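## Task

Take the foam block off the low shelf and set it fully inside the back tote, meaning the tote farther from the bench's open edge (the front tote is the one closest to that edge). Neither tote nor any carton beneath the bench may be shifted or rotated. The robot must not tip over or finish leaning. The block must stay inside the tote without the robot holding it there.

## Robot and tools

ROBOT. A Hello Robot Stretch 3 with one arm. It has a two-wheel drive base (0.33 m long, 0.34 m wide) that cannot strafe, a vertical mast carrying a lift, and a telescoping arm that reaches out to the robot's right side. At the arm's end is a wrist (yaw, pitch, roll) with a two-finger gripper. Reaching forward or back is done by driving the base. On-the-spot turns pivot about the point midway between the drive wheels, 0.05 m behind the front edge. With the arm pulled in and the wrist folded, the turning sweep has radius 0.28 m; an unfolded, level gripper pokes beyond it.

FRAMES. Base frame: origin on the floor between the drive wheels, x ahead, y to the left, z up. hand_pose is expressed in it, at the point where closed fingertips meet. Odometry frame is the base frame as it stood when the scene began; heading is positive leftward, in -3.142..3.142.

execute_actions takes "actions", a list run in order (empty list = just report). Each action may have "robot", "steps" (integer 1..450 control steps at 30 per second; default 1; steps alone simply waits) and "until" (ends the action early once all its conditions hold). "robot" is one command, a list of up to 8 commands run one after another, or {"stop": true}, which brakes everything and clears the queue.
A command may contain:
- "base": exactly one of {"translate_m": d}, a straight-line offset in metres from where the base is when that command begins, forward positive, |d| at most 1; or {"rotate_rad": d}, a turn-in-place offset in radians, counter-clockwise (left) positive, |d| at most 3.2.
- "joints": an object of absolute targets, keyed by joint name; unnamed joints keep their current target. lift_m 0..1.1 (arm height on mast, m); arm_m 0..0.52 (extension, m); wrist_yaw_rad -1.345..4.42 (0 along the arm, positive swings toward the robot's front, 3.0 folds over the base); wrist_pitch_rad -1.57..0.451 (0 level, negative tips fingers down); wrist_roll_rad -2.911..2.911 (0 = fingers side by side, level); gripper_m -0.089..0.179 (larger = wider; real fingertip gap is about 0.007 less when nearly shut, 0.025 less fully open, zero below 0.007); head_pan_rad -3.953..1.73 (0 forward, positive left, -1.57 looks along the arm); head_tilt_rad -1.53..0.419 (negative looks down).
- "contact_limits": {"arm_m": effort percent 1..100}, the motor effort at which that arm motion halts with contact_stop; lower is gentler, too low stops immediately. It holds until arm_m's next command.
In a queue, {"pause_s": s} (s up to 15) waits. Base and joint motions in one command start together and keep running across later actions and your thinking; a new command overrides at once and discards the rest of an older queue. Any out-of-range or invalid value rejects the whole call.
"until": {"robot": {...}} with fields like lift_m (reading), lift_m_goal, lift_m_status, base_status, translate_m, rotate_rad, x, y, heading, refusals, queue, queue_left, or "status": "ended" (nothing moving and no queue running). Numeric tests are [op, value] with =, !=, <, <=, >, >=; statuses take a word or ["!=","moving"]. {"any": {"status": "ended"}} fires when any one motion ends. Avoid "=" on readings. Typical wait: steps 450 with until robot status ended.

SPEED. Full base speed (0.30 m/s, 1.9 rad/s) only when stowed: lift_m < 0.30, arm_m < 0.03, wrist_yaw_rad > 2.54; otherwise 0.10 m/s and 0.63 rad/s.

GRIPPER. Close to a value below the object's width to grasp; lower squeezes harder, but overly hard squeezing triggers a stall guard and the grip weakens. Release by opening at least 0.02 past where the pads touched. Neither the reading nor "done" proves a hold; check cameras.

SELF-COLLISION. Fold or unfold the wrist only with lift_m in 0.32..0.95, wrist_pitch_rad -0.4 and roll near 0. When folded, lift can go down to 0.25. With yaw below -0.4, keep pitch at -0.5 or lower.

BALANCE. Pushing an immovable thing with the gripper higher than about 0.45 m can tip the robot before the contact stop; raising the contact limit makes that likelier, as does pushing again after a contact_stop. Don't drive while gripping or pressing on something fixed. If the base snags (worst reversing), back out in small steps, free the gripper, and if still tilted lower lift_m to about 0.2.

RESULTS. Each result is one instant plus one image per camera (head_camera, nav_camera, wrist_camera). base_status shows progress as (translate_m done of goal). joint_goals, joint_status, measured_speeds, refusals, queue and queue_left are listed. Statuses: moving, done, off_target (stuck away from goal, may still push), contact_stop (lift or arm pushed firmly and went slack), time_out, stopped, not_commanded, torque_fault (a wrist servo switched off for about 10 s after strain; it goes limp and refuses goals). Lines "refused:", "dropped:" (count from 0) and "replaced:" explain rejected goals and cut queues. robot.on_its_own appears when the robot changed a goal itself, a joint is slack or off, an effort at rest is abnormal, or base_tilt has drifted 3 degrees or more. motor_effort is percent, positive toward higher values, with bracketed peak; readings carry fixed and random error. lidar_m: 12 distances in 30-degree sectors from the base origin, first straight ahead then counter-clockwise, in a plane 0.17 m high; "-" = nothing. wrist_depth_mm and head_depth_mm: 7x7 grids of median depth. Camera calibration is given per camera.

zoom_image: {"camera": one of head_camera, nav_camera, wrist_camera, "region": [x0, y0, x1, y1]} in pixels of that camera's latest image, top-left origin, at most 504x504.

finished_scene: {"scene": current scene number}; irreversible, returns success and the next task. Let all motion end first, since braking after you finish may stop things short.

AVOID: dropping or slamming objects, hard pushes, knocking totes or cartons, torque faults, tipping. Loose objects may occasionally be nudged by outside forces.

Each tool is called after "Request:" as a command line: name --argument value for each argument, lists and objects as JSON in quotes; but a table of rows of numbers goes row by row, as --pt "numbers of a row", without its own name.

## Session

Request:
execute_actions --actions '[{"robot":{"joints":{"head_tilt_rad":-0.7,"head_pan_rad":-0.8}},"steps":60,"until":{"robot":{"status":"ended"}}}]'

Scene clock: 1.00 s.
robot.base_odometry: x=+0.000 y=+0.000 heading=+0.000 (m, m, rad; robot's odometry frame)
robot.turned_by_wheels: +0.000 (rad since the last result)
robot.turned_by_imu: +0.000 (rad since the last result)
robot.base_tilt: forward=+0.2 right=+1.8 (deg)
robot.lidar_m: 1.41 1.42 1.70 2.08 2.34 0.93 0.80 0.81 1.00 2.00 2.09 2.30
robot.head_depth_mm: 1997 2166 2327 2194 1727 1395 1187 / 2116 2262 2313 2198 1716 1400 1190 / 2228 2397 2581 2202 1706 1395 1187 / 2378 2624 2580 2195 1709 1396 1185 / 2483 2848 3046 2166 1717 1410 1189 / 2519 2744 2809 2180 1709 1400 1192 / 2214 2367 2574 2193 1704 1403 1187
robot.base_status: not_commanded
robot.joint_positions: lift_m=+0.567 arm_m=+0.002 wrist_yaw_rad=+2.916 wrist_pitch_rad=-0.348 wrist_roll_rad=+0.014 gripper_m=+0.037 head_pan_rad=-0.793 head_tilt_rad=-0.691
robot.joint_goals: lift_m=+0.567 arm_m=+0.002 wrist_yaw_rad=+2.916 wrist_pitch_rad=-0.348 wrist_roll_rad=+0.014 gripper_m=+0.037 head_pan_rad=-0.800 head_tilt_rad=-0.700
robot.joint_status: lift_m=not_commanded arm_m=not_commanded wrist_yaw_rad=not_commanded wrist_pitch_rad=not_commanded wrist_roll_rad=not_commanded gripper_m=not_commanded head_pan_rad=done head_tilt_rad=done
robot.measured_speeds: translate_m=+0.000 rotate_rad=+0.000 lift_m=+0.000 arm_m=+0.000 wrist_yaw_rad=+0.000 wrist_pitch_rad=+0.000 wrist_roll_rad=+0.000 head_pan_rad=+0.000 head_tilt_rad=+0.000
robot: refusals=0 queue=done queue_left=0
robot.motor_effort: left_wheel=+0(0) right_wheel=+0(0) lift_m=+29(29) arm_m=+0(0) wrist_yaw_rad=+0(0) wrist_pitch_rad=+4(4) wrist_roll_rad=+0(0) gripper_m=-1(0) head_pan_rad=-4(46) head_tilt_rad=-5(44) (%)
robot.hand_pose: x=+0.0308 y=+0.0797 z=+0.5961 quat_wxyz=(+0.201, +0.710, +0.042, +0.674) (m; robot's base frame)
robot.wrist_depth_mm: - - - - - - - / - - - - - - - / - - - - - - - / - - - - - - - / - - - - - - - / 980 - - 972 - 931 899 / 870 816 840 790 814 808 799
pictures: head_camera (sideways: a quarter turn clockwise sets it upright), nav_camera (sideways: a quarter turn counterclockwise sets it upright), wrist_camera
camera_calibration (this result's frames):
head_camera: T_world_to_cam=[[-0.400426, 0.461326, -0.79173, 1.05517], [0.74695, 0.664811, 0.00959521, -0.0209211], [0.530778, -0.587541, -0.610795, 0.744371], [0, 0, 0, 1]] pos_world=[0.0430496, -0.0355218, 1.29027]
nav_camera: T_world_to_cam=[[0.498983, -0.450337, 0.740414, -0.925666], [-0.705025, -0.707776, 0.044647, 0.00736225], [0.503941, -0.544288, -0.670667, 0.82791], [0, 0, 0, 1]] pos_world=[0.0498641, 0.0389707, 1.2403]
wrist_camera: T_world_to_cam=[[0.972929, -0.225881, -0.0488506, 0.0197897], [-0.157607, -0.493923, -0.855102, 0.585713], [0.169023, 0.839653, -0.516153, 0.398484], [0, 0, 0, 1]] pos_world=[0.0057054, -0.0408211, 0.70749]
Images, in order (width x height): head_camera 896x504, nav_camera 672x504, wrist_camera 644x364.

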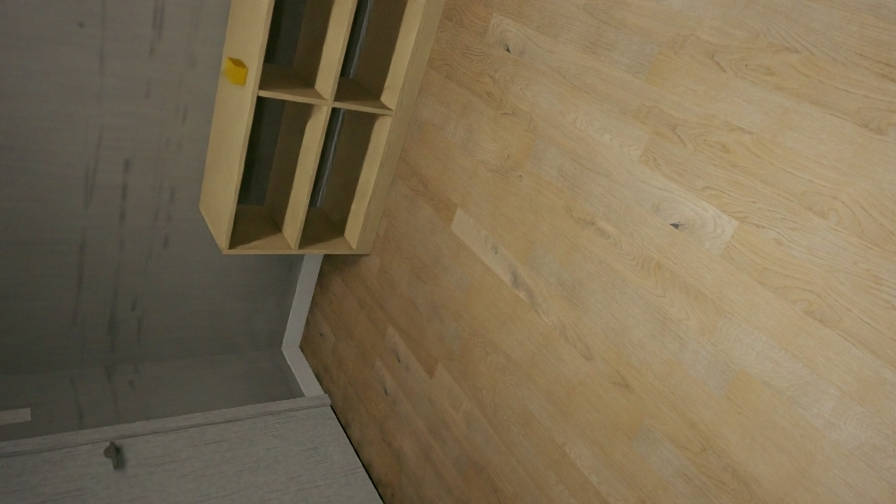

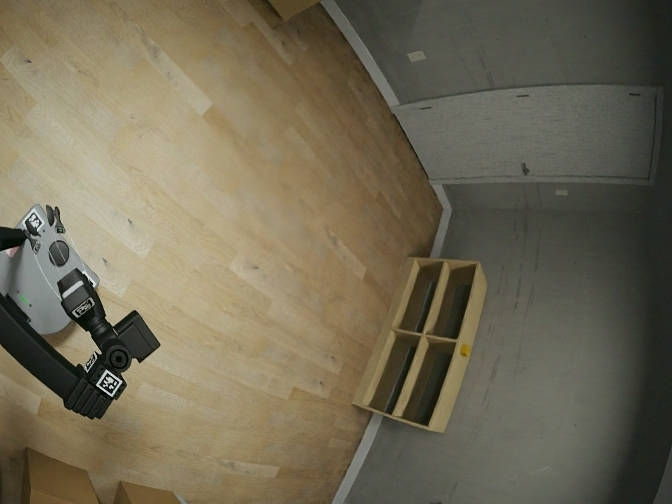

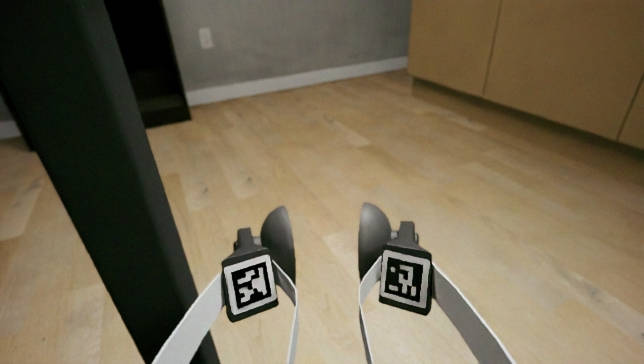

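Request:
execute_actions --actions '[{"robot":{"joints":{"head_tilt_rad":-0.55,"head_pan_rad":-2.7,"lift_m":0.26}},"steps":90,"until":{"robot":{"status":"ended"}}}]'

Scene clock: 22.90 s.
robot.base_odometry: x=+0.000 y=+0.000 heading=+0.000 (m, m, rad; robot's odometry frame)
robot.turned_by_wheels: +0.000 (rad since the last result)
robot.turned_by_imu: -0.001 (rad since the last result)
robot.base_tilt: forward=+0.2 right=+1.9 (deg)
robot.lidar_m: 1.41 1.42 1.70 2.09 2.34 0.93 0.80 0.81 1.00 1.99 2.08 2.30
robot.head_depth_mm: 1383 1494 1114 889 1557 1225 1183 / 1415 1516 955 837 1619 1217 1209 / 1447 1552 960 897 1825 1501 1272 / 1465 1603 1052 935 1555 1264 1268 / 1495 1637 1277 952 1797 1265 1273 / 1546 1689 1280 1856 1626 1464 1275 / 1576 1737 1280 2187 1563 1338 1278
robot.base_status: not_commanded
robot.joint_positions: lift_m=+0.271 arm_m=+0.002 wrist_yaw_rad=+2.916 wrist_pitch_rad=-0.349 wrist_roll_rad=+0.014 gripper_m=+0.037 head_pan_rad=-2.693 head_tilt_rad=-0.557
robot.joint_goals: lift_m=+0.260 arm_m=+0.002 wrist_yaw_rad=+2.916 wrist_pitch_rad=-0.349 wrist_roll_rad=+0.014 gripper_m=+0.037 head_pan_rad=-2.700 head_tilt_rad=-0.550
robot.joint_status: lift_m=moving arm_m=not_commanded wrist_yaw_rad=not_commanded wrist_pitch_rad=not_commanded wrist_roll_rad=not_commanded gripper_m=not_commanded head_pan_rad=done head_tilt_rad=done
robot.measured_speeds: translate_m=+0.000 rotate_rad=+0.000 lift_m=-0.070 arm_m=+0.000 wrist_yaw_rad=+0.000 wrist_pitch_rad=+0.000 wrist_roll_rad=+0.000 head_pan_rad=+0.000 head_tilt_rad=+0.000
robot: refusals=0 queue=running queue_left=0
robot.motor_effort: left_wheel=+0(0) right_wheel=+0(1) lift_m=+26(29) arm_m=-1(0) wrist_yaw_rad=+0(0) wrist_pitch_rad=+4(4) wrist_roll_rad=-1(0) gripper_m=+0(0) head_pan_rad=-4(50) head_tilt_rad=+5(21) (%)
robot.hand_pose: x=+0.0308 y=+0.0797 z=+0.2999 quat_wxyz=(+0.201, +0.710, +0.042, +0.674) (m; robot's base frame)
robot.wrist_depth_mm: - - - - - - - / - - - - - - - / - - - - - - - / 904 - 820 826 828 795 780 / 686 - 681 667 659 626 634 / 578 - - 546 - 537 526 / 482 496 - 469 459 456 453
pictures: head_camera (sideways: a quarter turn clockwise sets it upright), nav_camera (sideways: a quarter turn counterclockwise sets it upright), wrist_camera
camera_calibration (this result's frames):
head_camera: T_world_to_cam=[[0.465822, 0.181502, -0.866064, 1.14681], [0.389147, -0.921032, 0.0162845, -0.0274494], [-0.794717, -0.344612, -0.499668, 0.607878], [0, 0, 0, 1]] pos_world=[-0.0404349, -0.0239483, 1.29739]
nav_camera: T_world_to_cam=[[-0.49297, -0.281054, 0.823401, -1.02779], [-0.436348, 0.898628, 0.0454896, 0.00461848], [-0.752716, -0.336864, -0.565634, 0.698942], [0, 0, 0, 1]] pos_world=[0.0214495, -0.0575664, 1.24142]
wrist_camera: T_world_to_cam=[[0.972921, -0.225918, -0.0488491, 0.0053258], [-0.157751, -0.494549, -0.854714, 0.332386], [0.168937, 0.839275, -0.516796, 0.245932], [0, 0, 0, 1]] pos_world=[0.00570575, -0.0408202, 0.411452]
Images, in order (width x height): head_camera 896x504, nav_camera 672x504, wrist_camera 644x364.

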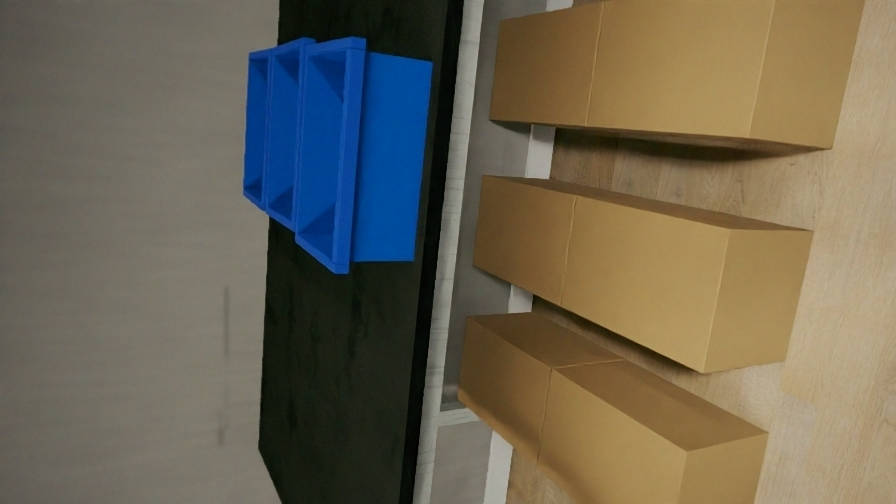

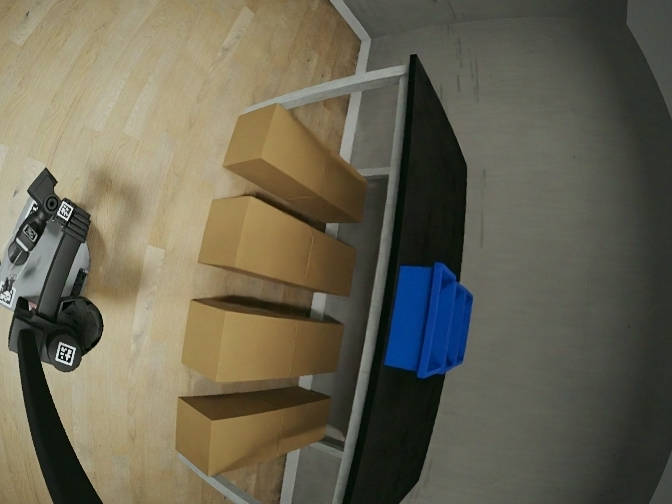

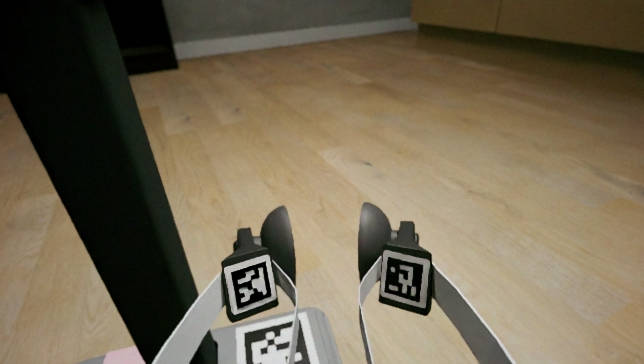

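Request:
execute_actions --actions '[{"robot":[{"base":{"rotate_rad":-0.973}},{"base":{"translate_m":0.85}},{"base":{"translate_m":0.85}},{"base":{"rotate_rad":1.16},"joints":{"head_pan_rad":-1.6,"head_tilt_rad":-0.85}},{"joints":{"lift_m":0.7,"wrist_pitch_rad":-0.4}},{"joints":{"wrist_yaw_rad":0,"gripper_m":0.15}}],"steps":450,"until":{"robot":{"status":"ended"}}},{"steps":300,"until":{"robot":{"status":"ended"}}}]'

Scene clock: 53.70 s.
robot.base_odometry: x=+0.957 y=-1.405 heading=+0.187 (m, m, rad; robot's odometry frame)
robot.turned_by_wheels: +0.187 (rad since the last result)
robot.turned_by_imu: +0.185 (rad since the last result)
robot.base_tilt: forward=+0.3 right=+1.7 (deg)
robot.lidar_m: 1.39 1.43 1.69 2.83 2.16 1.60 2.36 0.74 0.85 0.42 0.83 0.71
robot.head_depth_mm: 684 788 926 956 811 1167 - / 680 783 914 956 811 987 - / 676 772 906 958 811 991 - / 670 768 902 954 780 1007 1127 / 665 760 891 956 789 988 1119 / 659 755 881 955 790 988 1121 / 654 749 877 956 789 984 1113
robot.base_status: done (rotate_rad +1.1599 of +1.1600)
robot.joint_positions: lift_m=+0.700 arm_m=+0.002 wrist_yaw_rad=+0.003 wrist_pitch_rad=-0.414 wrist_roll_rad=+0.014 gripper_m=+0.150 head_pan_rad=-1.607 head_tilt_rad=-0.840
robot.joint_goals: lift_m=+0.700 arm_m=+0.002 wrist_yaw_rad=+0.000 wrist_pitch_rad=-0.400 wrist_roll_rad=+0.014 gripper_m=+0.150 head_pan_rad=-1.600 head_tilt_rad=-0.850
robot.joint_status: lift_m=done arm_m=not_commanded wrist_yaw_rad=done wrist_pitch_rad=done wrist_roll_rad=not_commanded gripper_m=done head_pan_rad=done head_tilt_rad=done
robot.measured_speeds: translate_m=+0.000 rotate_rad=+0.000 lift_m=+0.000 arm_m=+0.000 wrist_yaw_rad=+0.000 wrist_pitch_rad=+0.000 wrist_roll_rad=+0.000 head_pan_rad=+0.000 head_tilt_rad=+0.000
robot: refusals=0 queue=done queue_left=0
robot.motor_effort: left_wheel=-2(8) right_wheel=+2(13) lift_m=+33(34) arm_m=-1(0) wrist_yaw_rad=-4(5) wrist_pitch_rad=+4(5) wrist_roll_rad=-1(1) gripper_m=+0(80) head_pan_rad=+4(52) head_tilt_rad=-6(31) (%)
robot.hand_pose: x=-0.0208 y=-0.3719 z=+0.7133 quat_wxyz=(+0.688, +0.146, -0.696, -0.146) (m; robot's base frame)
robot.wrist_depth_mm: 509 520 527 524 536 552 553 / 559 562 577 570 586 580 585 / 550 549 525 510 498 495 475 / 429 416 409 332 392 382 372 / 345 348 334 318 323 328 314 / 290 - 284 277 281 278 278 / 524 538 522 517 523 527 512
pictures: head_camera (sideways: a quarter turn clockwise sets it upright), nav_camera (sideways: a quarter turn counterclockwise sets it upright), wrist_camera
camera_calibration (this result's frames):
head_camera: T_world_to_cam=[[0.0645461, 0.718492, -0.692534, 0.923049], [0.996154, -0.0875968, 0.00196418, -0.0125053], [-0.0592525, -0.689997, -0.721383, 0.891814], [0, 0, 0, 1]] pos_world=[0.00572024, -0.0489496, 1.28261]
nav_camera: T_world_to_cam=[[0.0114031, -0.774326, 0.632684, -0.782307], [-0.99888, 0.0202389, 0.0427729, 0.0116031], [-0.045925, -0.632463, -0.773228, 0.964647], [0, 0, 0, 1]] pos_world=[0.0648122, 0.00410883, 1.24035]
wrist_camera: T_world_to_cam=[[-0.998816, 0.00238328, -0.0485873, 0.0174325], [0.0411975, 0.572574, -0.818817, 0.829628], [0.0258684, -0.819849, -0.571995, 0.266661], [0, 0, 0, 1]] pos_world=[-0.0236648, -0.256443, 0.832689]
Images, in order (width x height): head_camera 896x504, nav_camera 672x504, wrist_camera 644x364.

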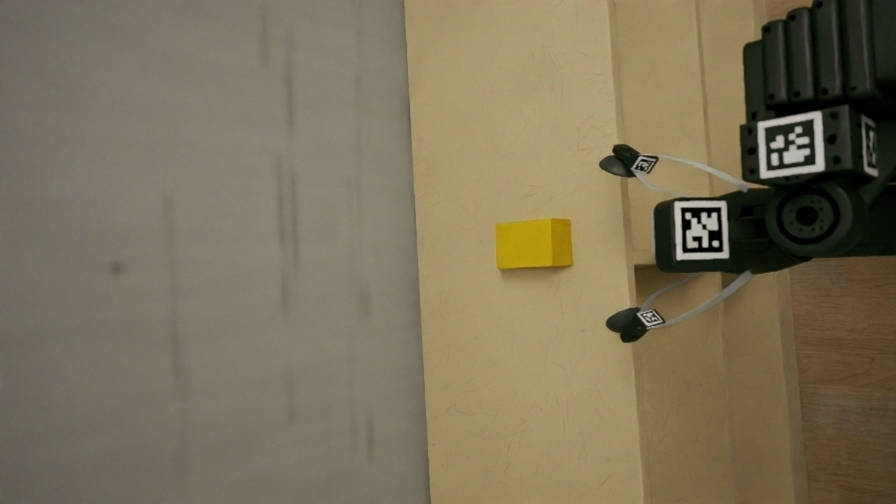

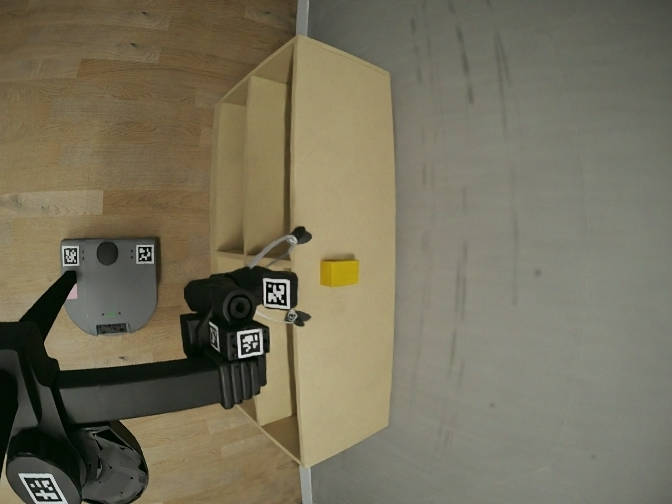

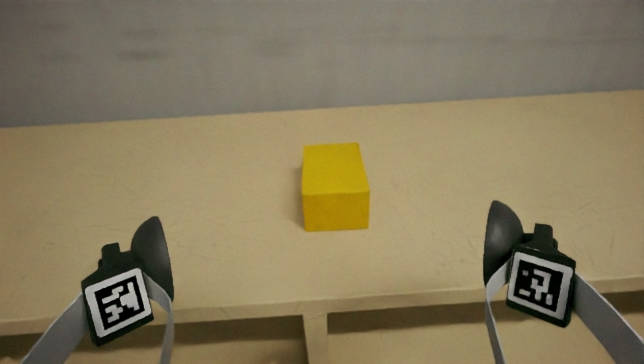

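Request:
execute_actions --actions '[{"robot":[{"joints":{"arm_m":0.155}},{"joints":{"lift_m":0.62}}],"steps":150,"until":{"robot":{"status":"ended"}}}]'

Scene clock: 69.33 s.
robot.base_odometry: x=+0.957 y=-1.405 heading=+0.187 (m, m, rad; robot's odometry frame)
robot.turned_by_wheels: +0.000 (rad since the last result)
robot.turned_by_imu: -0.001 (rad since the last result)
robot.base_tilt: forward=+0.2 right=+1.7 (deg)
robot.lidar_m: 1.39 1.43 1.69 2.83 2.16 1.59 2.36 0.74 0.84 0.42 0.83 0.71
robot.head_depth_mm: 682 788 924 956 809 1158 1128 / 681 782 917 954 810 - - / 674 776 905 956 832 1145 1135 / 668 770 899 952 791 1134 1122 / 664 762 890 953 795 984 1119 / 659 756 886 958 791 985 1113 / 655 751 876 956 793 983 1111
robot.base_status: done (rotate_rad +1.1599 of +1.1600)
robot.joint_positions: lift_m=+0.620 arm_m=+0.155 wrist_yaw_rad=+0.002 wrist_pitch_rad=-0.415 wrist_roll_rad=+0.014 gripper_m=+0.150 head_pan_rad=-1.607 head_tilt_rad=-0.840
robot.joint_goals: lift_m=+0.620 arm_m=+0.155 wrist_yaw_rad=+0.000 wrist_pitch_rad=-0.400 wrist_roll_rad=+0.014 gripper_m=+0.150 head_pan_rad=-1.600 head_tilt_rad=-0.850
robot.joint_status: lift_m=done arm_m=done wrist_yaw_rad=done wrist_pitch_rad=done wrist_roll_rad=not_commanded gripper_m=done head_pan_rad=done head_tilt_rad=done
robot.measured_speeds: translate_m=+0.000 rotate_rad=+0.000 lift_m=+0.000 arm_m=+0.000 wrist_yaw_rad=+0.000 wrist_pitch_rad=+0.000 wrist_roll_rad=+0.000 head_pan_rad=+0.000 head_tilt_rad=+0.000
robot: refusals=0 queue=done queue_left=0
robot.motor_effort: left_wheel=-2(2) right_wheel=+2(2) lift_m=+27(32) arm_m=+3(3) wrist_yaw_rad=-3(4) wrist_pitch_rad=+4(4) wrist_roll_rad=-1(0) gripper_m=+0(0) head_pan_rad=+4(4) head_tilt_rad=-5(5) (%)
robot.hand_pose: x=-0.0211 y=-0.5245 z=+0.6335 quat_wxyz=(+0.688, +0.146, -0.696, -0.146) (m; robot's base frame)
robot.wrist_depth_mm: 372 373 377 385 390 391 392 / 407 405 414 403 408 412 412 / 352 342 338 325 319 311 301 / 272 266 261 175 237 244 240 / 219 223 212 143 146 208 200 / 190 - 181 138 143 170 175 / - 154 156 151 151 149 148
pictures: head_camera (sideways: a quarter turn clockwise sets it upright), nav_camera (sideways: a quarter turn counterclockwise sets it upright), wrist_camera
camera_calibration (this result's frames):
head_camera: T_world_to_cam=[[0.0645459, 0.718492, -0.692534, 0.923049], [0.996154, -0.0875966, 0.00196418, -0.0125053], [-0.0592523, -0.689997, -0.721383, 0.891814], [0, 0, 0, 1]] pos_world=[0.00572026, -0.0489496, 1.28261]
nav_camera: T_world_to_cam=[[0.0114032, -0.774326, 0.632684, -0.782307], [-0.99888, 0.0202386, 0.0427729, 0.0116031], [-0.0459249, -0.632463, -0.773228, 0.964647], [0, 0, 0, 1]] pos_world=[0.0648122, 0.00410884, 1.24035]
wrist_camera: T_world_to_cam=[[-0.998813, 0.00357653, -0.048585, 0.0142791], [0.0418697, 0.57285, -0.81859, 0.851703], [0.0249042, -0.819653, -0.572319, 0.0961661], [0, 0, 0, 1]] pos_world=[-0.0237934, -0.409126, 0.752927]
Images, in order (width x height): head_camera 896x504, nav_camera 672x504, wrist_camera 644x364.

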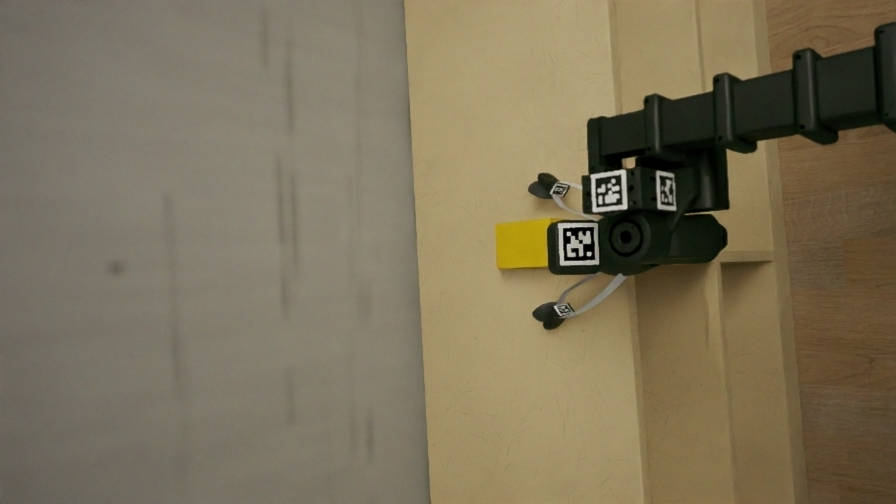

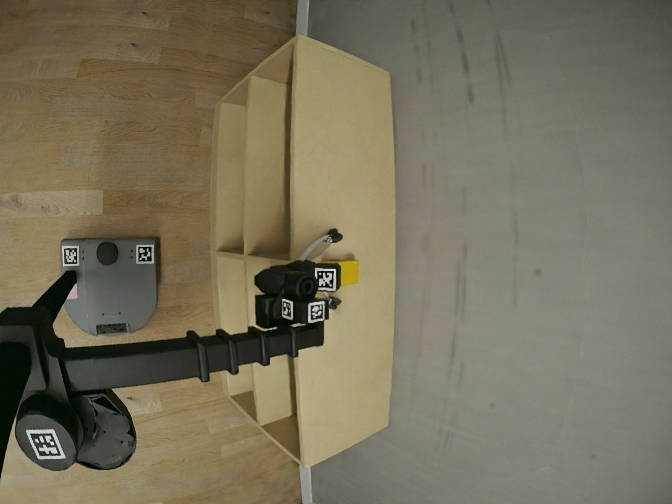

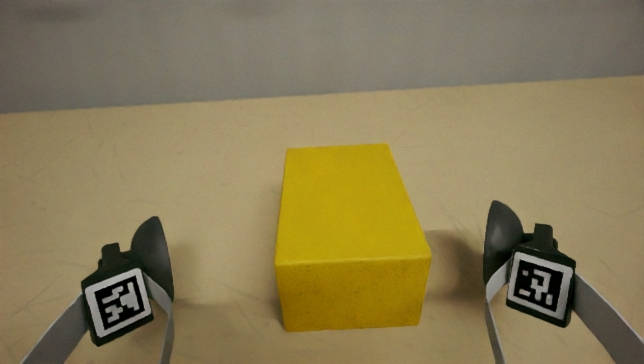

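Request:
execute_actions --actions '[{"robot":[{"joints":{"arm_m":0.165}},{"joints":{"gripper_m":0.02}},{"joints":{"lift_m":0.68}},{"joints":{"arm_m":0,"lift_m":1.09,"wrist_pitch_rad":-0.1,"head_pan_rad":0.5,"head_tilt_rad":-1.0},"base":{"rotate_rad":2.268}},{"base":{"translate_m":1.0}},{"base":{"translate_m":0.75}}],"steps":450,"until":{"robot":{"status":"ended"}}},{"steps":450,"until":{"robot":{"status":"ended"}}}]'

Scene clock: 109.53 s.
robot.base_odometry: x=-0.396 y=-0.296 heading=+2.455 (m, m, rad; robot's odometry frame)
robot.turned_by_wheels: +2.268 (rad since the last result)
robot.turned_by_imu: +2.239 (rad since the last result)
robot.base_tilt: forward=+0.3 right=+1.7 (deg)
robot.lidar_m: 0.42 0.34 0.34 0.37 0.58 1.85 2.09 2.52 1.88 2.07 2.37 0.83
robot.head_depth_mm: 838 651 564 1286 1340 1219 1097 / 835 460 520 1448 1136 1228 1098 / 836 521 484 1235 1093 1207 1100 / 603 561 453 1230 1264 1218 1093 / 647 544 427 1319 1365 1136 1107 / 634 517 414 464 1091 997 1095 / 620 491 404 461 1089 980 1095
robot.base_status: done (translate_m +0.7500 of +0.7500)
robot.joint_positions: lift_m=+1.090 arm_m=+0.002 wrist_yaw_rad=+0.002 wrist_pitch_rad=-0.127 wrist_roll_rad=+0.014 gripper_m=+0.030 head_pan_rad=+0.493 head_tilt_rad=-0.988
robot.joint_goals: lift_m=+1.090 arm_m=+0.000 wrist_yaw_rad=+0.000 wrist_pitch_rad=-0.100 wrist_roll_rad=+0.014 gripper_m=+0.029 head_pan_rad=+0.500 head_tilt_rad=-1.000
robot.joint_status: lift_m=done arm_m=done wrist_yaw_rad=done wrist_pitch_rad=done wrist_roll_rad=not_commanded gripper_m=done head_pan_rad=done head_tilt_rad=done
robot.measured_speeds: translate_m=+0.000 rotate_rad=+0.000 lift_m=+0.000 arm_m=+0.000 wrist_yaw_rad=+0.000 wrist_pitch_rad=+0.000 wrist_roll_rad=+0.000 head_pan_rad=+0.000 head_tilt_rad=+0.000
robot: refusals=0 queue=done queue_left=0
robot.on_its_own: gripper_m is held at +0.029, not at your +0.020, by its stall guard, which is not easing now
robot.motor_effort: left_wheel=-2(5) right_wheel=+2(8) lift_m=+33(32) arm_m=-3(2) wrist_yaw_rad=-2(2) wrist_pitch_rad=+7(7) wrist_roll_rad=+0(0) gripper_m=-19(94) head_pan_rad=+3(53) head_tilt_rad=-7(23) (%)
robot.hand_pose: x=-0.0211 y=-0.3984 z=+1.1723 quat_wxyz=(+0.701, +0.045, -0.710, -0.045) (m; robot's base frame)
robot.wrist_depth_mm: - - - - - - - / - - - - - - - / - - - - - - - / - - - 174 - - - / - - - 143 145 - - / - - 132 130 129 - - / - - - 149 - - -
pictures: head_camera (sideways: a quarter turn clockwise sets it upright), nav_camera (sideways: a quarter turn counterclockwise sets it upright), wrist_camera
camera_calibration (this result's frames):
head_camera: T_world_to_cam=[[-0.735885, -0.35148, -0.578736, 0.779656], [-0.427354, 0.904067, -0.00566483, 0.00610985], [0.525207, 0.243156, -0.815496, 1.01062], [0, 0, 0, 1]] pos_world=[0.0455614, 0.0227704, 1.27541]
nav_camera: T_world_to_cam=[[0.737471, 0.440775, 0.511716, -0.629138], [0.492042, -0.869653, 0.0399719, 0.00616311], [0.462634, 0.222308, -0.858224, 1.07204], [0, 0, 0, 1]] pos_world=[-0.0350251, 0.0443444, 1.24175]
wrist_camera: T_world_to_cam=[[-0.998787, -0.0102894, -0.0481508, 0.0339798], [0.0424264, 0.316432, -0.947666, 1.26969], [0.0249873, -0.948559, -0.315612, 0.1556], [0, 0, 0, 1]] pos_world=[-0.0238179, -0.253825, 1.25399]
Images, in order (width x height): head_camera 896x504, nav_camera 672x504, wrist_camera 644x364.

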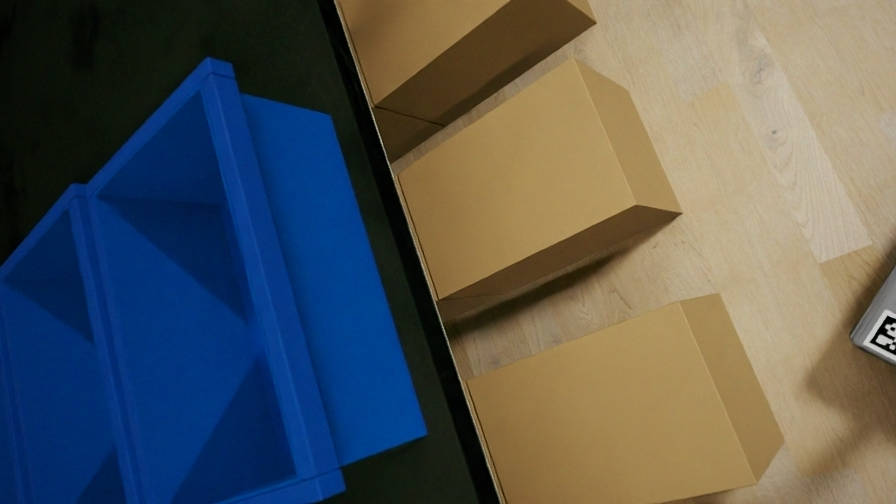

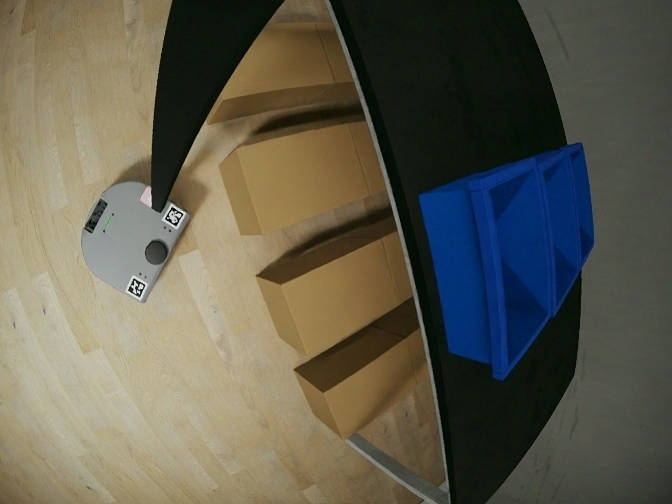

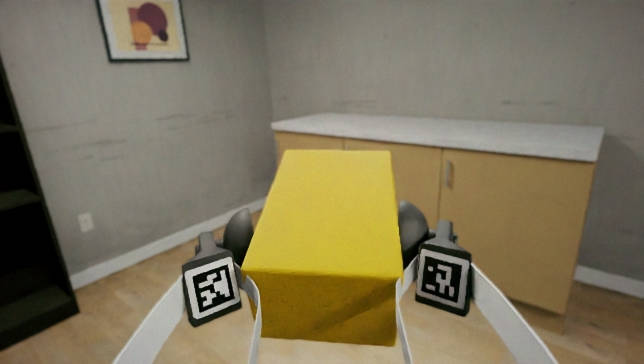

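Request:
execute_actions --actions '[{"robot":[{"base":{"translate_m":0.14}},{"base":{"rotate_rad":2.45},"joints":{"head_pan_rad":-1.5,"head_tilt_rad":-0.5}},{"joints":{"arm_m":0.4,"lift_m":1.1}}],"steps":450,"until":{"robot":{"status":"ended"}}}]'

Scene clock: 138.67 s.
robot.base_odometry: x=-0.505 y=-0.207 heading=-1.378 (m, m, rad; robot's odometry frame)
robot.turned_by_wheels: +2.450 (rad since the last result)
robot.turned_by_imu: +2.417 (rad since the last result)
robot.base_tilt: forward=+0.2 right=+1.6 (deg)
robot.lidar_m: 2.23 1.98 2.70 1.96 2.03 2.28 2.17 0.36 0.28 0.25 0.26 0.35
robot.head_depth_mm: 936 1044 1117 670 480 473 340 / 943 - 1115 686 485 473 344 / 958 1027 872 690 489 475 349 / 962 1048 1120 693 494 474 353 / 971 1055 1151 830 489 401 357 / 978 1062 1163 884 620 342 379 / 983 1072 1175 892 623 480 389
robot.base_status: done (rotate_rad +2.4499 of +2.4500)
robot.joint_positions: lift_m=+1.099 arm_m=+0.400 wrist_yaw_rad=+0.002 wrist_pitch_rad=-0.126 wrist_roll_rad=+0.014 gripper_m=+0.030 head_pan_rad=-1.493 head_tilt_rad=-0.507
robot.joint_goals: lift_m=+1.100 arm_m=+0.400 wrist_yaw_rad=+0.000 wrist_pitch_rad=-0.100 wrist_roll_rad=+0.014 gripper_m=+0.029 head_pan_rad=-1.500 head_tilt_rad=-0.500
robot.joint_status: lift_m=done arm_m=done wrist_yaw_rad=done wrist_pitch_rad=done wrist_roll_rad=not_commanded gripper_m=done head_pan_rad=done head_tilt_rad=done
robot.measured_speeds: translate_m=+0.000 rotate_rad=+0.000 lift_m=+0.000 arm_m=+0.000 wrist_yaw_rad=+0.000 wrist_pitch_rad=+0.000 wrist_roll_rad=+0.000 head_pan_rad=+0.000 head_tilt_rad=+0.000
robot: refusals=0 queue=done queue_left=0
robot.on_its_own: gripper_m is held at +0.029, not at your +0.020, by its stall guard, which is not easing now
robot.motor_effort: left_wheel=-1(5) right_wheel=+2(9) lift_m=+32(34) arm_m=+3(3) wrist_yaw_rad=-2(2) wrist_pitch_rad=+7(7) wrist_roll_rad=-1(0) gripper_m=-19(19) head_pan_rad=-3(50) head_tilt_rad=+4(37) (%)
robot.hand_pose: x=-0.0211 y=-0.7959 z=+1.1812 quat_wxyz=(+0.701, +0.045, -0.710, -0.045) (m; robot's base frame)
robot.wrist_depth_mm: 483 482 495 491 502 494 494 / 518 516 526 509 514 516 520 / 527 533 548 534 539 549 541 / 563 570 558 173 557 567 580 / 586 596 585 142 145 591 608 / 610 611 132 129 129 588 565 / 509 502 311 150 294 306 457
pictures: head_camera (sideways: a quarter turn clockwise sets it upright), nav_camera (sideways: a quarter turn counterclockwise sets it upright), wrist_camera
camera_calibration (this result's frames):
head_camera: T_world_to_cam=[[0.0031826, 0.456495, -0.88972, 1.18048], [0.999391, 0.0294681, 0.0186943, -0.0343104], [0.0347522, -0.889238, -0.456123, 0.546158], [0, 0, 0, 1]] pos_world=[0.0115522, -0.0522088, 1.30006]
nav_camera: T_world_to_cam=[[0.0799015, -0.519928, 0.850465, -1.06657], [-0.995874, -0.0784622, 0.0455952, 0.00789123], [0.0430232, -0.850599, -0.524052, 0.639988], [0, 0, 0, 1]] pos_world=[0.0655452, -0.00954927, 1.24211]
wrist_camera: T_world_to_cam=[[-0.998787, -0.0102589, -0.0481513, 0.0303317], [0.0424383, 0.316365, -0.947688, 1.40381], [0.0249556, -0.948582, -0.315546, -0.218736], [0, 0, 0, 1]] pos_world=[-0.0238216, -0.651293, 1.26281]
Images, in order (width x height): head_camera 896x504, nav_camera 672x504, wrist_camera 644x364.

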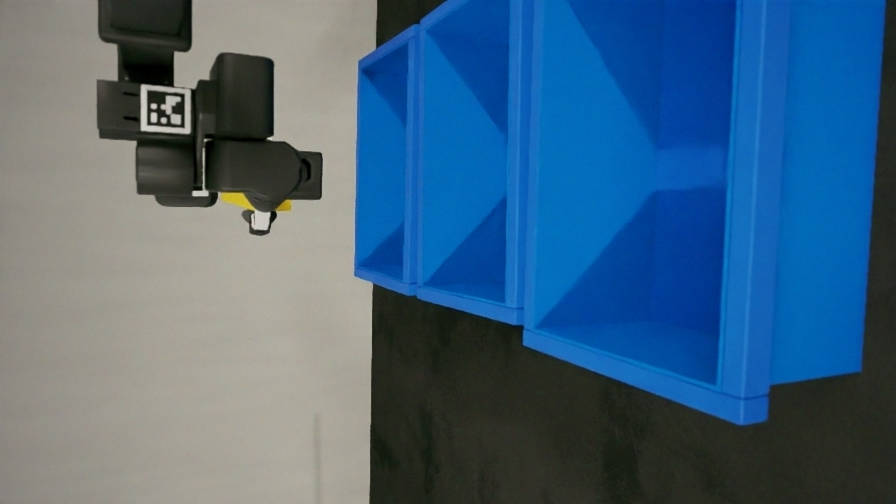

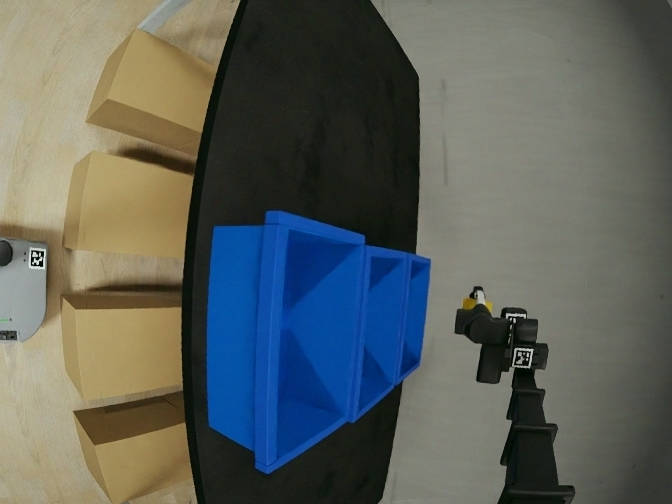

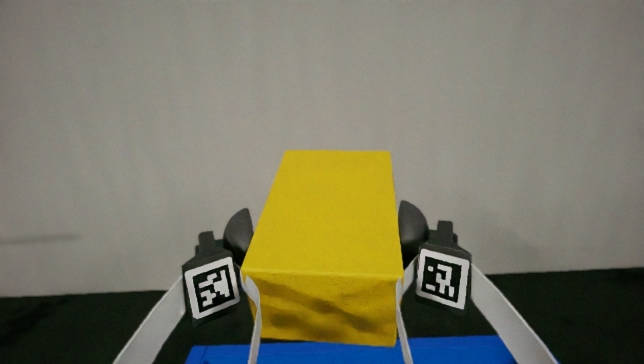

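Request:
execute_actions --actions '[{"robot":[{"joints":{"arm_m":0.42,"wrist_pitch_rad":-0.75}},{"joints":{"arm_m":0.46}}],"steps":150,"until":{"robot":{"status":"ended"}}}]'

Scene clock: 152.87 s.
robot.base_odometry: x=-0.505 y=-0.207 heading=-1.378 (m, m, rad; robot's odometry frame)
robot.turned_by_wheels: +0.000 (rad since the last result)
robot.turned_by_imu: -0.001 (rad since the last result)
robot.base_tilt: forward=+0.3 right=+1.6 (deg)
robot.lidar_m: 2.23 1.98 2.69 1.96 2.04 2.28 2.17 0.36 0.28 0.25 0.26 0.35
robot.head_depth_mm: 942 1049 1116 668 479 472 340 / 950 - 1113 686 485 473 344 / 953 1047 868 691 488 474 348 / 966 1043 1107 696 495 473 353 / 967 1056 1152 834 488 401 358 / 976 1063 1154 887 621 342 379 / 980 1069 1170 887 621 479 389
robot.base_status: done (rotate_rad +2.4499 of +2.4500)
robot.joint_positions: lift_m=+1.099 arm_m=+0.460 wrist_yaw_rad=+0.002 wrist_pitch_rad=-0.761 wrist_roll_rad=+0.014 gripper_m=+0.030 head_pan_rad=-1.493 head_tilt_rad=-0.507
robot.joint_goals: lift_m=+1.100 arm_m=+0.460 wrist_yaw_rad=+0.000 wrist_pitch_rad=-0.750 wrist_roll_rad=+0.014 gripper_m=+0.029 head_pan_rad=-1.500 head_tilt_rad=-0.500
robot.joint_status: lift_m=done arm_m=done wrist_yaw_rad=done wrist_pitch_rad=done wrist_roll_rad=not_commanded gripper_m=done head_pan_rad=done head_tilt_rad=done
robot.measured_speeds: translate_m=+0.000 rotate_rad=+0.000 lift_m=+0.000 arm_m=+0.000 wrist_yaw_rad=+0.000 wrist_pitch_rad=+0.000 wrist_roll_rad=+0.000 head_pan_rad=+0.000 head_tilt_rad=+0.000
robot: refusals=0 queue=done queue_left=0
robot.on_its_own: gripper_m is held at +0.029, not at your +0.020, by its stall guard, which is not easing now
robot.motor_effort: left_wheel=-1(2) right_wheel=+3(3) lift_m=+29(32) arm_m=+3(2) wrist_yaw_rad=-2(2) wrist_pitch_rad=+3(8) wrist_roll_rad=-1(1) gripper_m=-20(19) head_pan_rad=-3(4) head_tilt_rad=+4(5) (%)
robot.hand_pose: x=-0.0213 y=-0.7737 z=+1.0434 quat_wxyz=(+0.652, +0.261, -0.660, -0.264) (m; robot's base frame)
robot.wrist_depth_mm: 492 507 500 492 501 500 493 / 468 464 456 444 440 435 430 / 408 258 249 247 255 259 241 / 365 234 293 173 298 297 208 / 323 201 280 143 146 296 208 / 294 191 132 130 129 278 209 / 158 183 260 148 256 260 212
pictures: head_camera (sideways: a quarter turn clockwise sets it upright), nav_camera (sideways: a quarter turn counterclockwise sets it upright), wrist_camera
camera_calibration (this result's frames):
head_camera: T_world_to_cam=[[0.00318486, 0.456466, -0.889735, 1.1805], [0.999391, 0.0294687, 0.0186959, -0.0343124], [0.0347534, -0.889253, -0.456094, 0.54612], [0, 0, 0, 1]] pos_world=[0.0115522, -0.0522088, 1.30006]
nav_camera: T_world_to_cam=[[0.0798993, -0.5199, 0.850482, -1.0666], [-0.995874, -0.0784607, 0.0455952, 0.00789119], [0.0430245, -0.850616, -0.524024, 0.639952], [0, 0, 0, 1]] pos_world=[0.0655454, -0.00955123, 1.24211]
wrist_camera: T_world_to_cam=[[-0.998833, 0.0204374, -0.043751, 0.0428391], [0.0419303, 0.816465, -0.575871, 1.26519], [0.0239518, -0.577034, -0.816369, 0.568844], [0, 0, 0, 1]] pos_world=[-0.0238856, -0.705617, 1.19485]
Images, in order (width x height): head_camera 896x504, nav_camera 672x504, wrist_camera 644x364.

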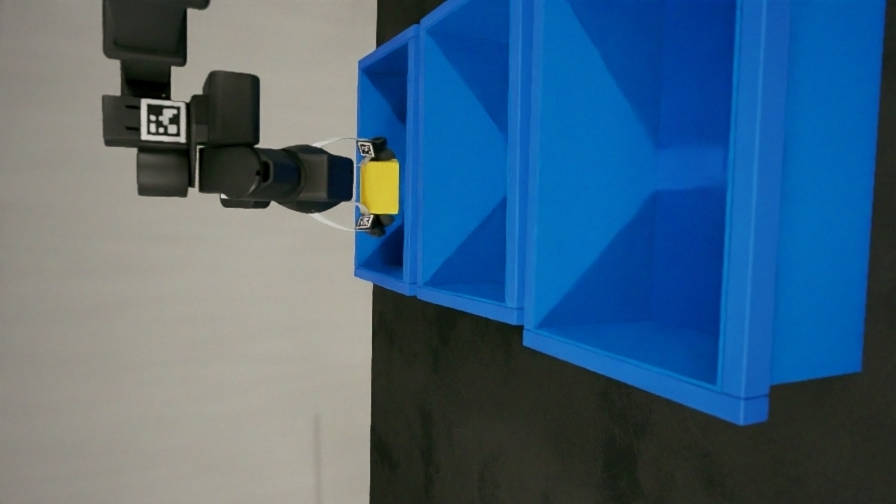

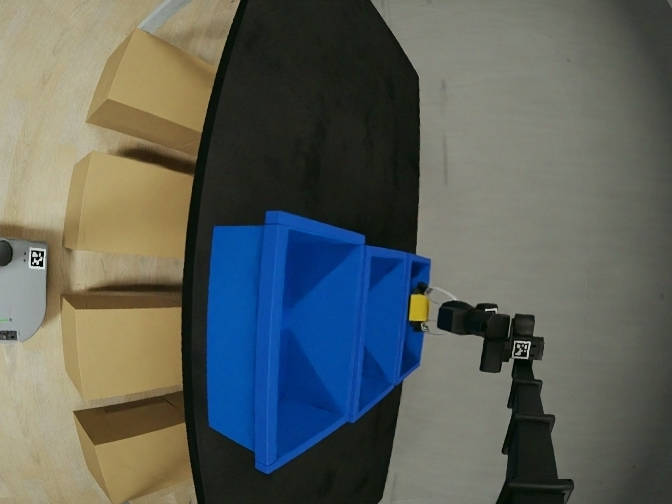

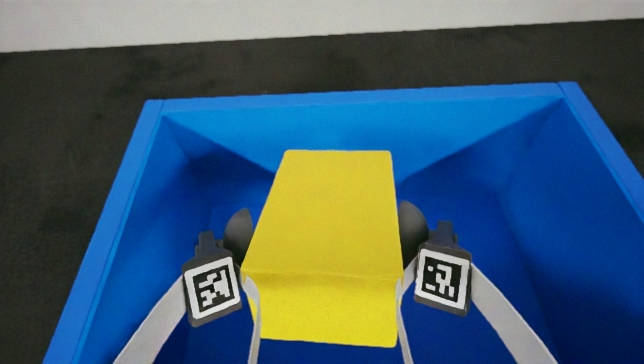

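Request:
execute_actions --actions '[{"robot":[{"joints":{"arm_m":0.475,"wrist_pitch_rad":-0.9}},{"joints":{"arm_m":0.505}},{"joints":{"lift_m":1.063}},{"joints":{"gripper_m":0.11}},{"joints":{"lift_m":1.1}},{"joints":{"arm_m":0.475}},{"joints":{"wrist_pitch_rad":-0.5}}],"steps":250,"until":{"robot":{"status":"ended"}}}]'

Scene clock: 177.93 s.
robot.base_odometry: x=-0.505 y=-0.207 heading=-1.378 (m, m, rad; robot's odometry frame)
robot.turned_by_wheels: +0.000 (rad since the last result)
robot.turned_by_imu: -0.002 (rad since the last result)
robot.base_tilt: forward=+0.2 right=+1.8 (deg)
robot.lidar_m: 2.23 1.98 2.70 1.96 2.04 2.29 2.17 0.36 0.28 0.25 0.26 0.35
robot.head_depth_mm: 937 1051 1119 670 481 472 340 / 954 - 1113 688 484 472 344 / 957 1033 869 691 488 474 349 / 964 1043 1115 696 495 473 352 / 972 1062 1156 833 488 401 358 / 977 1057 1156 885 621 341 379 / 986 1073 1165 888 622 480 390
robot.base_status: done (rotate_rad +2.4499 of +2.4500)
robot.joint_positions: lift_m=+1.099 arm_m=+0.475 wrist_yaw_rad=+0.002 wrist_pitch_rad=-0.521 wrist_roll_rad=+0.014 gripper_m=+0.110 head_pan_rad=-1.493 head_tilt_rad=-0.507
robot.joint_goals: lift_m=+1.100 arm_m=+0.475 wrist_yaw_rad=+0.000 wrist_pitch_rad=-0.500 wrist_roll_rad=+0.014 gripper_m=+0.110 head_pan_rad=-1.500 head_tilt_rad=-0.500
robot.joint_status: lift_m=done arm_m=done wrist_yaw_rad=done wrist_pitch_rad=done wrist_roll_rad=not_commanded gripper_m=done head_pan_rad=done head_tilt_rad=done
robot.measured_speeds: translate_m=+0.000 rotate_rad=+0.000 lift_m=+0.000 arm_m=+0.000 wrist_yaw_rad=+0.000 wrist_pitch_rad=+0.000 wrist_roll_rad=+0.000 head_pan_rad=+0.000 head_tilt_rad=+0.000
robot: refusals=0 queue=done queue_left=0
robot.motor_effort: left_wheel=-1(1) right_wheel=+2(3) lift_m=+33(35) arm_m=-3(1) wrist_yaw_rad=-2(2) wrist_pitch_rad=+6(6) wrist_roll_rad=-1(1) gripper_m=+0(81) head_pan_rad=-4(4) head_tilt_rad=+5(4) (%)
robot.hand_pose: x=-0.0212 y=-0.8304 z=+1.0889 quat_wxyz=(+0.679, +0.182, -0.687, -0.183) (m; robot's base frame)
robot.wrist_depth_mm: 424 430 429 439 441 438 446 / 475 473 472 486 481 487 490 / 525 525 531 534 531 523 522 / 499 494 494 480 467 459 454 / 425 419 250 248 248 245 378 / 364 367 274 280 276 - 222 / 323 209 304 308 304 295 201
pictures: head_camera (sideways: a quarter turn clockwise sets it upright), nav_camera (sideways: a quarter turn counterclockwise sets it upright), wrist_camera
camera_calibration (this result's frames):
head_camera: T_world_to_cam=[[0.00318625, 0.456449, -0.889744, 1.18051], [0.999391, 0.029469, 0.0186968, -0.0343136], [0.034754, -0.889262, -0.456077, 0.546098], [0, 0, 0, 1]] pos_world=[0.0115522, -0.0522089, 1.30006]
nav_camera: T_world_to_cam=[[0.079898, -0.519884, 0.850492, -1.06661], [-0.995874, -0.0784597, 0.0455952, 0.00789116], [0.0430252, -0.850626, -0.524007, 0.63993], [0, 0, 0, 1]] pos_world=[0.0655455, -0.00955239, 1.24211]
wrist_camera: T_world_to_cam=[[-0.998819, 0.00923918, -0.0477093, 0.0411027], [0.0420459, 0.656555, -0.753106, 1.39789], [0.0243657, -0.754222, -0.656168, 0.251683], [0, 0, 0, 1]] pos_world=[-0.0238538, -0.728346, 1.21987]
Images, in order (width x height): head_camera 896x504, nav_camera 672x504, wrist_camera 644x364.

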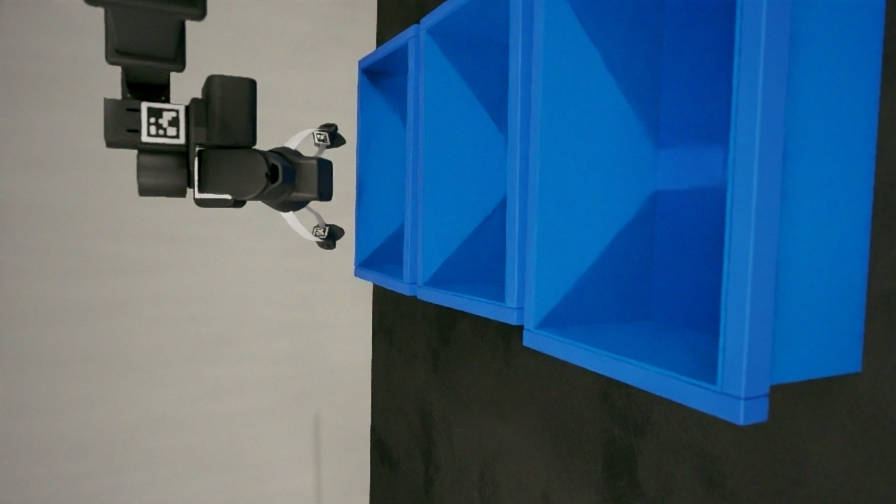

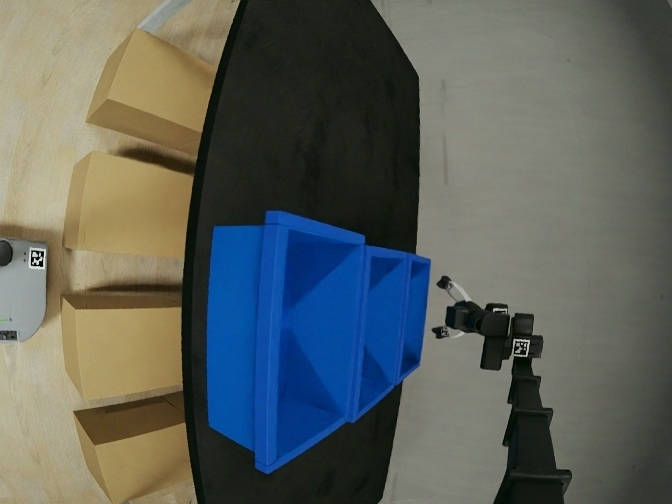

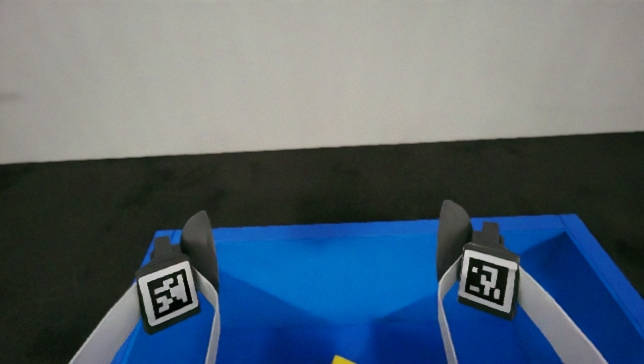

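Request:
finished_scene --scene 1

The scene is finished: the task was done.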